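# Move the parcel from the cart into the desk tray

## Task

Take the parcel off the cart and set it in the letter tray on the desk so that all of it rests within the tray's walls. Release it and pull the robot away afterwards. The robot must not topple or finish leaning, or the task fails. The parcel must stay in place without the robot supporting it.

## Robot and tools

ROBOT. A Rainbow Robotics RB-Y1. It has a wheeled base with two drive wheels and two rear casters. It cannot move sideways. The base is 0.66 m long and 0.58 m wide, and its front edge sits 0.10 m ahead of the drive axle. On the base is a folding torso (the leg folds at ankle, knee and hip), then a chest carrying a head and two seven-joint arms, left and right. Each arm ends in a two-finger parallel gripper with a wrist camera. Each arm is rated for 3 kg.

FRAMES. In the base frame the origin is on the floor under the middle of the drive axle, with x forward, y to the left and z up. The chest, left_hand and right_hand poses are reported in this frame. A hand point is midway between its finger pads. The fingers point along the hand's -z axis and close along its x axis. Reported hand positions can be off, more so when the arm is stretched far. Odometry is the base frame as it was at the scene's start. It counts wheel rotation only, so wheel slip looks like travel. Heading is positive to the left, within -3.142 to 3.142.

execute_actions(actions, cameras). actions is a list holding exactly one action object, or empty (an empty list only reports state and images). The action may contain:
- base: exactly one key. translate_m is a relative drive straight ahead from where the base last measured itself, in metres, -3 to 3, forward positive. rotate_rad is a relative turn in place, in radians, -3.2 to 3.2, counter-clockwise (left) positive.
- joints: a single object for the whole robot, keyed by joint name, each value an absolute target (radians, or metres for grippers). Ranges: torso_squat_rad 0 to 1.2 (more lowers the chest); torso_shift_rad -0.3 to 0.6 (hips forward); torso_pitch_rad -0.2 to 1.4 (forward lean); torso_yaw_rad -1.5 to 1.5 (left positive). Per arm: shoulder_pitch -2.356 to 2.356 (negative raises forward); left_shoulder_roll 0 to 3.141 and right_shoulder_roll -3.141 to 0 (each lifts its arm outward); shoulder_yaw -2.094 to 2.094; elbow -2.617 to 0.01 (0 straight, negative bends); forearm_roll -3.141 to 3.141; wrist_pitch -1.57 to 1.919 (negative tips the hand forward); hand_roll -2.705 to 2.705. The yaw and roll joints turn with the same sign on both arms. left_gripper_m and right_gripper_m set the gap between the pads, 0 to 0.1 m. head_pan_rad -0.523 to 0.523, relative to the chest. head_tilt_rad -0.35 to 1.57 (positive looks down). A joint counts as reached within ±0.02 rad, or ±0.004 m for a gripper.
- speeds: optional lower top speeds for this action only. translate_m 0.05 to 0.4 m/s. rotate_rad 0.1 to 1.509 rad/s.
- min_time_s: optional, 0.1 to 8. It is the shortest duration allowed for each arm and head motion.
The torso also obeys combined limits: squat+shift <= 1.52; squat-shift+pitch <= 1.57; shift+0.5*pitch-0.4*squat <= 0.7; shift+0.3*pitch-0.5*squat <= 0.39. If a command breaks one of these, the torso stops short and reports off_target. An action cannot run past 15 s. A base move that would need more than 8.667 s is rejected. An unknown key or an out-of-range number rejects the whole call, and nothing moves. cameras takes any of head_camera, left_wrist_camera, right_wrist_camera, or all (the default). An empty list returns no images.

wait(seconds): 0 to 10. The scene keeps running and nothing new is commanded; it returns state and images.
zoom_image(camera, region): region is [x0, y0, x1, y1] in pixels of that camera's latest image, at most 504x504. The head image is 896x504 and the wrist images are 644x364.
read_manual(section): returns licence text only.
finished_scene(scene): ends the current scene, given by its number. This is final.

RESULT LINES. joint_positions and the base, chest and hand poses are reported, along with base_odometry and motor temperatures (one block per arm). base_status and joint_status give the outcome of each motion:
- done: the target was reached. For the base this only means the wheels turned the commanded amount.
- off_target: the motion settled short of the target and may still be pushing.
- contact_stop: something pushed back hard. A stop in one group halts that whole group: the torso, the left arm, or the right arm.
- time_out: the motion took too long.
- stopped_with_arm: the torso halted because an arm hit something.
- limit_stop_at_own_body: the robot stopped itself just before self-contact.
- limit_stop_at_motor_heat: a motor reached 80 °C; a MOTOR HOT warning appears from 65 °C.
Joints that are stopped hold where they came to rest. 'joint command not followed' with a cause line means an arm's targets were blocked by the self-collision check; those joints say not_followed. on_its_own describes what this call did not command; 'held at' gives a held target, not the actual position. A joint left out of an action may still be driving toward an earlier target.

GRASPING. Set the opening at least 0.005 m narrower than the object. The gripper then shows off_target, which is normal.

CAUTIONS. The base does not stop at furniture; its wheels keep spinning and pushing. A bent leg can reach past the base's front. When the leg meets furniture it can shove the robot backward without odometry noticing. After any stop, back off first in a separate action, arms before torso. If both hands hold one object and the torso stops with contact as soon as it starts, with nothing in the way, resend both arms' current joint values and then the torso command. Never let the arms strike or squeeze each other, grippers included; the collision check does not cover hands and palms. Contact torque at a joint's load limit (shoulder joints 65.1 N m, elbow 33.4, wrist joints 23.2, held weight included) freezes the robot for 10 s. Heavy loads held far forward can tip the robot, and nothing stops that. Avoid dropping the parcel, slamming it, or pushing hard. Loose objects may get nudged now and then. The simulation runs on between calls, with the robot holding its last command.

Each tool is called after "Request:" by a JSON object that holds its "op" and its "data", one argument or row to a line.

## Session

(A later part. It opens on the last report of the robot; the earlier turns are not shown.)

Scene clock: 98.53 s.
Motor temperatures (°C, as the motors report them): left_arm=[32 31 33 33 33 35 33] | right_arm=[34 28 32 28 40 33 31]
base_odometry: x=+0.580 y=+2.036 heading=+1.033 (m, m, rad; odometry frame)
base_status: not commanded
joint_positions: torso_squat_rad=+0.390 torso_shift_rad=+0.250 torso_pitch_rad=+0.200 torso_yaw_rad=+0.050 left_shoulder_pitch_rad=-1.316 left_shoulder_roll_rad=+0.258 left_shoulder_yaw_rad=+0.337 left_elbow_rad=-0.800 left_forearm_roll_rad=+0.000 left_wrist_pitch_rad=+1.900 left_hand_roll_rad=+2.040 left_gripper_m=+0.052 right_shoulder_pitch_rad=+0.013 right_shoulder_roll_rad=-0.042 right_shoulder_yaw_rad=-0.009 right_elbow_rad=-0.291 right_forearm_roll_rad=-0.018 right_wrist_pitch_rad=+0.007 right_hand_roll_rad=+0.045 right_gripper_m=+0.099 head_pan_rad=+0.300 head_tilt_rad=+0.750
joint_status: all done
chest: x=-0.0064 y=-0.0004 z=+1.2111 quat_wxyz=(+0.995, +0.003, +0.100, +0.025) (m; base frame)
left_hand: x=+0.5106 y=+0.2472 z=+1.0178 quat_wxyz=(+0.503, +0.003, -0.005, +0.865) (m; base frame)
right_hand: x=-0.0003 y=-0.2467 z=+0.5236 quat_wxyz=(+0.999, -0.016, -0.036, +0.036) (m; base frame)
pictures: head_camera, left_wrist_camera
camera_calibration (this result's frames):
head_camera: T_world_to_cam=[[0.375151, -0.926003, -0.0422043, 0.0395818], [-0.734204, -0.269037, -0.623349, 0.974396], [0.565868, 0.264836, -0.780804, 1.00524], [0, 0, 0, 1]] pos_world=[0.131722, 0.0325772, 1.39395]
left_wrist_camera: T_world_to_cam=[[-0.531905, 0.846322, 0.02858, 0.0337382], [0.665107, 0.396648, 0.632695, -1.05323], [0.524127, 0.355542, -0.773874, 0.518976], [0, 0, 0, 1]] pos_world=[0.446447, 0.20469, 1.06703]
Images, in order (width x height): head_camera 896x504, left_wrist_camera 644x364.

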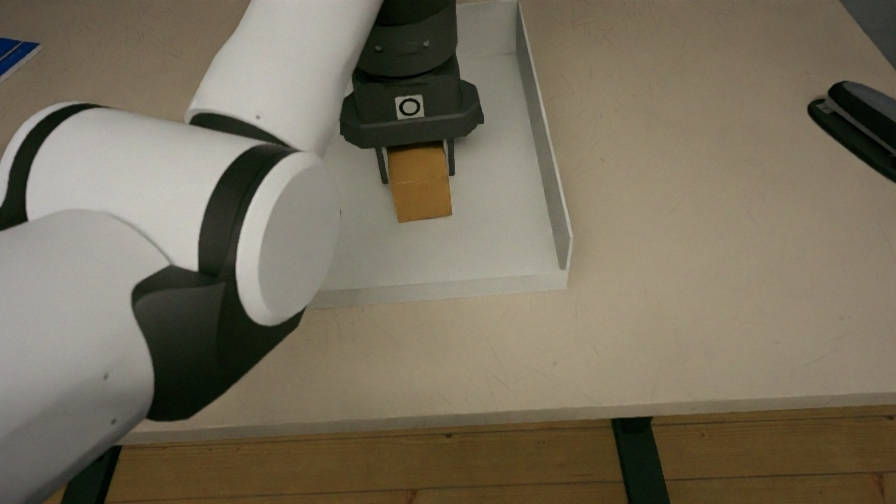

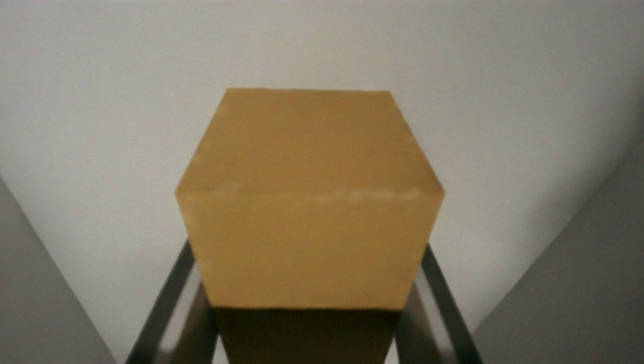

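Request:
{"op": "execute_actions", "data": {
  "actions": [
    {"joints":{"torso_squat_rad":0.415}}
  ],
  "cameras": ["left_wrist_camera"]
}}

Request:
{"op": "execute_actions", "data": {
  "actions": [
    {"joints":{"left_gripper_m":0.08}}
  ],
  "cameras": ["left_wrist_camera"]
}}

Request:
{"op": "execute_actions", "data": {
  "actions": [
    {"joints":{"torso_squat_rad":0.15,"torso_pitch_rad":0.09}}
  ],
  "cameras": []
}}

Request:
{"op": "execute_actions", "data": {
  "actions": [
    {"base":{"translate_m":-0.55},"joints":{"head_tilt_rad":0.5,"head_pan_rad":0}}
  ],
  "cameras": ["head_camera"]
}}

Scene clock: 106.83 s.
Motor temperatures (°C, as the motors report them): left_arm=[32 31 33 33 33 35 33] | right_arm=[34 28 32 28 40 33 31]
base_odometry: x=+0.580 y=+2.036 heading=+1.033 (m, m, rad; odometry frame)
base_status: not commanded
joint_positions: torso_squat_rad=+0.415 torso_shift_rad=+0.250 torso_pitch_rad=+0.200 torso_yaw_rad=+0.050 left_shoulder_pitch_rad=-1.316 left_shoulder_roll_rad=+0.258 left_shoulder_yaw_rad=+0.337 left_elbow_rad=-0.800 left_forearm_roll_rad=+0.000 left_wrist_pitch_rad=+1.900 left_hand_roll_rad=+2.040 left_gripper_m=+0.052 right_shoulder_pitch_rad=+0.013 right_shoulder_roll_rad=-0.042 right_shoulder_yaw_rad=-0.009 right_elbow_rad=-0.291 right_forearm_roll_rad=-0.018 right_wrist_pitch_rad=+0.007 right_hand_roll_rad=+0.045 right_gripper_m=+0.099 head_pan_rad=+0.300 head_tilt_rad=+0.750
joint_status: all done
chest: x=-0.0082 y=-0.0004 z=+1.2045 quat_wxyz=(+0.995, +0.003, +0.100, +0.025) (m; base frame)
left_hand: x=+0.5089 y=+0.2472 z=+1.0112 quat_wxyz=(+0.503, +0.003, -0.005, +0.865) (m; base frame)
right_hand: x=-0.0020 y=-0.2467 z=+0.5170 quat_wxyz=(+0.999, -0.016, -0.036, +0.036) (m; base frame)
pictures: left_wrist_camera
camera_calibration (this result's frames):
left_wrist_camera: T_world_to_cam=[[-0.531906, 0.846323, 0.0285347, 0.0330623], [0.665054, 0.396646, 0.632753, -1.04795], [0.524195, 0.355542, -0.773828, 0.514688], [0, 0, 0, 1]] pos_world=[0.444733, 0.204691, 1.06043]
Images, in order (width x height): left_wrist_camera 644x364.

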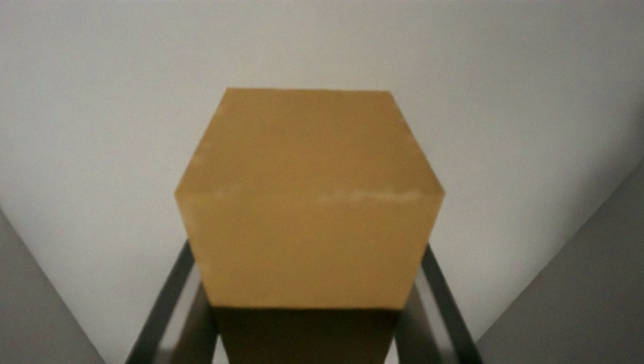

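Scene clock: 107.83 s.
Motor temperatures (°C, as the motors report them): left_arm=[32 31 33 33 33 35 33] | right_arm=[34 28 32 28 40 33 31]
base_odometry: x=+0.580 y=+2.036 heading=+1.033 (m, m, rad; odometry frame)
base_status: not commanded
joint_positions: torso_squat_rad=+0.415 torso_shift_rad=+0.250 torso_pitch_rad=+0.200 torso_yaw_rad=+0.050 left_shoulder_pitch_rad=-1.316 left_shoulder_roll_rad=+0.258 left_shoulder_yaw_rad=+0.337 left_elbow_rad=-0.800 left_forearm_roll_rad=+0.000 left_wrist_pitch_rad=+1.900 left_hand_roll_rad=+2.040 left_gripper_m=+0.080 right_shoulder_pitch_rad=+0.013 right_shoulder_roll_rad=-0.042 right_shoulder_yaw_rad=-0.009 right_elbow_rad=-0.291 right_forearm_roll_rad=-0.018 right_wrist_pitch_rad=+0.007 right_hand_roll_rad=+0.045 right_gripper_m=+0.099 head_pan_rad=+0.300 head_tilt_rad=+0.750
joint_status: all done
chest: x=-0.0082 y=-0.0004 z=+1.2045 quat_wxyz=(+0.995, +0.003, +0.100, +0.025) (m; base frame)
left_hand: x=+0.5089 y=+0.2472 z=+1.0112 quat_wxyz=(+0.503, +0.003, -0.005, +0.865) (m; base frame)
right_hand: x=-0.0020 y=-0.2467 z=+0.5170 quat_wxyz=(+0.999, -0.016, -0.036, +0.036) (m; base frame)
pictures: left_wrist_camera
camera_calibration (this result's frames):
left_wrist_camera: T_world_to_cam=[[-0.531907, 0.846322, 0.0285404, 0.0330578], [0.665059, 0.396647, 0.632746, -1.04795], [0.524186, 0.355543, -0.773833, 0.514691], [0, 0, 0, 1]] pos_world=[0.444735, 0.204691, 1.06042]
Images, in order (width x height): left_wrist_camera 644x364.

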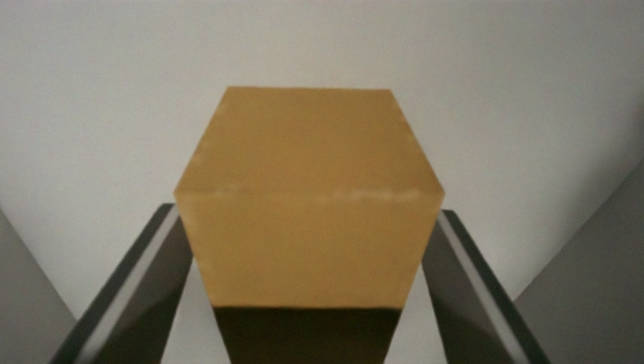

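Scene clock: 109.50 s.
Motor temperatures (°C, as the motors report them): left_arm=[32 31 33 33 33 35 33] | right_arm=[34 28 32 28 40 33 31]
base_odometry: x=+0.580 y=+2.036 heading=+1.033 (m, m, rad; odometry frame)
base_status: not commanded
joint_positions: torso_squat_rad=+0.150 torso_shift_rad=+0.250 torso_pitch_rad=+0.090 torso_yaw_rad=+0.050 left_shoulder_pitch_rad=-1.316 left_shoulder_roll_rad=+0.258 left_shoulder_yaw_rad=+0.337 left_elbow_rad=-0.800 left_forearm_roll_rad=+0.000 left_wrist_pitch_rad=+1.900 left_hand_roll_rad=+2.040 left_gripper_m=+0.080 right_shoulder_pitch_rad=+0.013 right_shoulder_roll_rad=-0.042 right_shoulder_yaw_rad=-0.009 right_elbow_rad=-0.291 right_forearm_roll_rad=-0.018 right_wrist_pitch_rad=+0.007 right_hand_roll_rad=+0.045 right_gripper_m=+0.099 head_pan_rad=+0.300 head_tilt_rad=+0.750
joint_status: all done
chest: x=-0.0290 y=-0.0004 z=+1.2593 quat_wxyz=(+0.999, +0.002, +0.045, +0.025) (m; base frame)
left_hand: x=+0.5061 y=+0.2471 z=+1.1239 quat_wxyz=(+0.502, -0.045, -0.033, +0.863) (m; base frame)
right_hand: x=+0.0524 y=-0.2467 z=+0.5767 quat_wxyz=(+0.995, -0.018, -0.091, +0.035) (m; base frame)
pictures: none
No camera images: the call's "cameras" was empty. Leave "cameras" out to get every camera's image.

Scene clock: 112.47 s.
Motor temperatures (°C, as the motors report them): left_arm=[32 31 33 33 33 35 33] | right_arm=[34 28 32 28 40 33 31]
base_odometry: x=+0.298 y=+1.564 heading=+1.035 (m, m, rad; odometry frame)
base_status: done
joint_positions: torso_squat_rad=+0.150 torso_shift_rad=+0.250 torso_pitch_rad=+0.090 torso_yaw_rad=+0.050 left_shoulder_pitch_rad=-1.316 left_shoulder_roll_rad=+0.258 left_shoulder_yaw_rad=+0.337 left_elbow_rad=-0.800 left_forearm_roll_rad=+0.000 left_wrist_pitch_rad=+1.900 left_hand_roll_rad=+2.040 left_gripper_m=+0.080 right_shoulder_pitch_rad=+0.014 right_shoulder_roll_rad=-0.042 right_shoulder_yaw_rad=-0.009 right_elbow_rad=-0.291 right_forearm_roll_rad=-0.018 right_wrist_pitch_rad=+0.007 right_hand_roll_rad=+0.045 right_gripper_m=+0.099 head_pan_rad=+0.000 head_tilt_rad=+0.500
joint_status: all done
chest: x=-0.0290 y=-0.0004 z=+1.2593 quat_wxyz=(+0.999, +0.002, +0.045, +0.025) (m; base frame)
left_hand: x=+0.5061 y=+0.2471 z=+1.1240 quat_wxyz=(+0.502, -0.045, -0.033, +0.863) (m; base frame)
right_hand: x=+0.0524 y=-0.2467 z=+0.5767 quat_wxyz=(+0.995, -0.018, -0.091, +0.035) (m; base frame)
pictures: head_camera
camera_calibration (this result's frames):
head_camera: T_world_to_cam=[[0.0796097, -0.996252, 0.0338325, -0.0491798], [-0.520336, -0.070481, -0.851048, 1.30487], [0.850243, 0.0501474, -0.523997, 0.695096], [0, 0, 0, 1]] pos_world=[0.0918853, 0.00811576, 1.4764]
Images, in order (width x height): head_camera 896x504.

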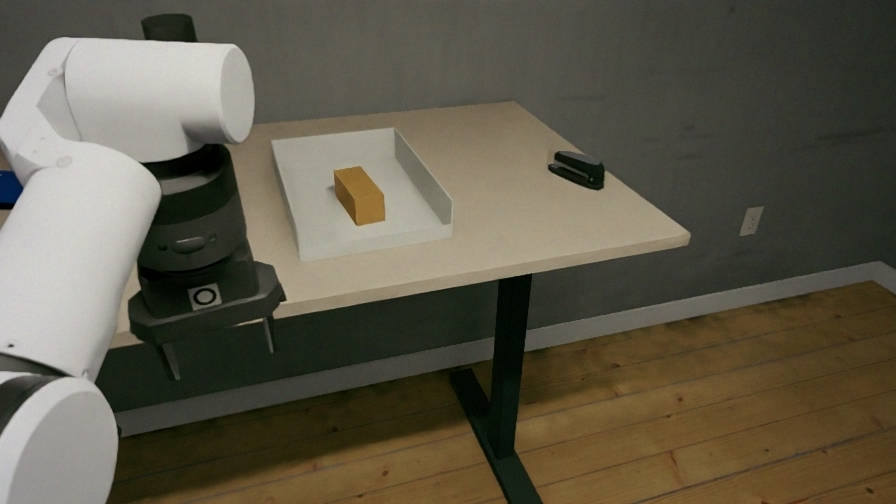

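Request:
{"op": "finished_scene", "data": {
  "scene": 2
}}

The scene is finished: the task was done.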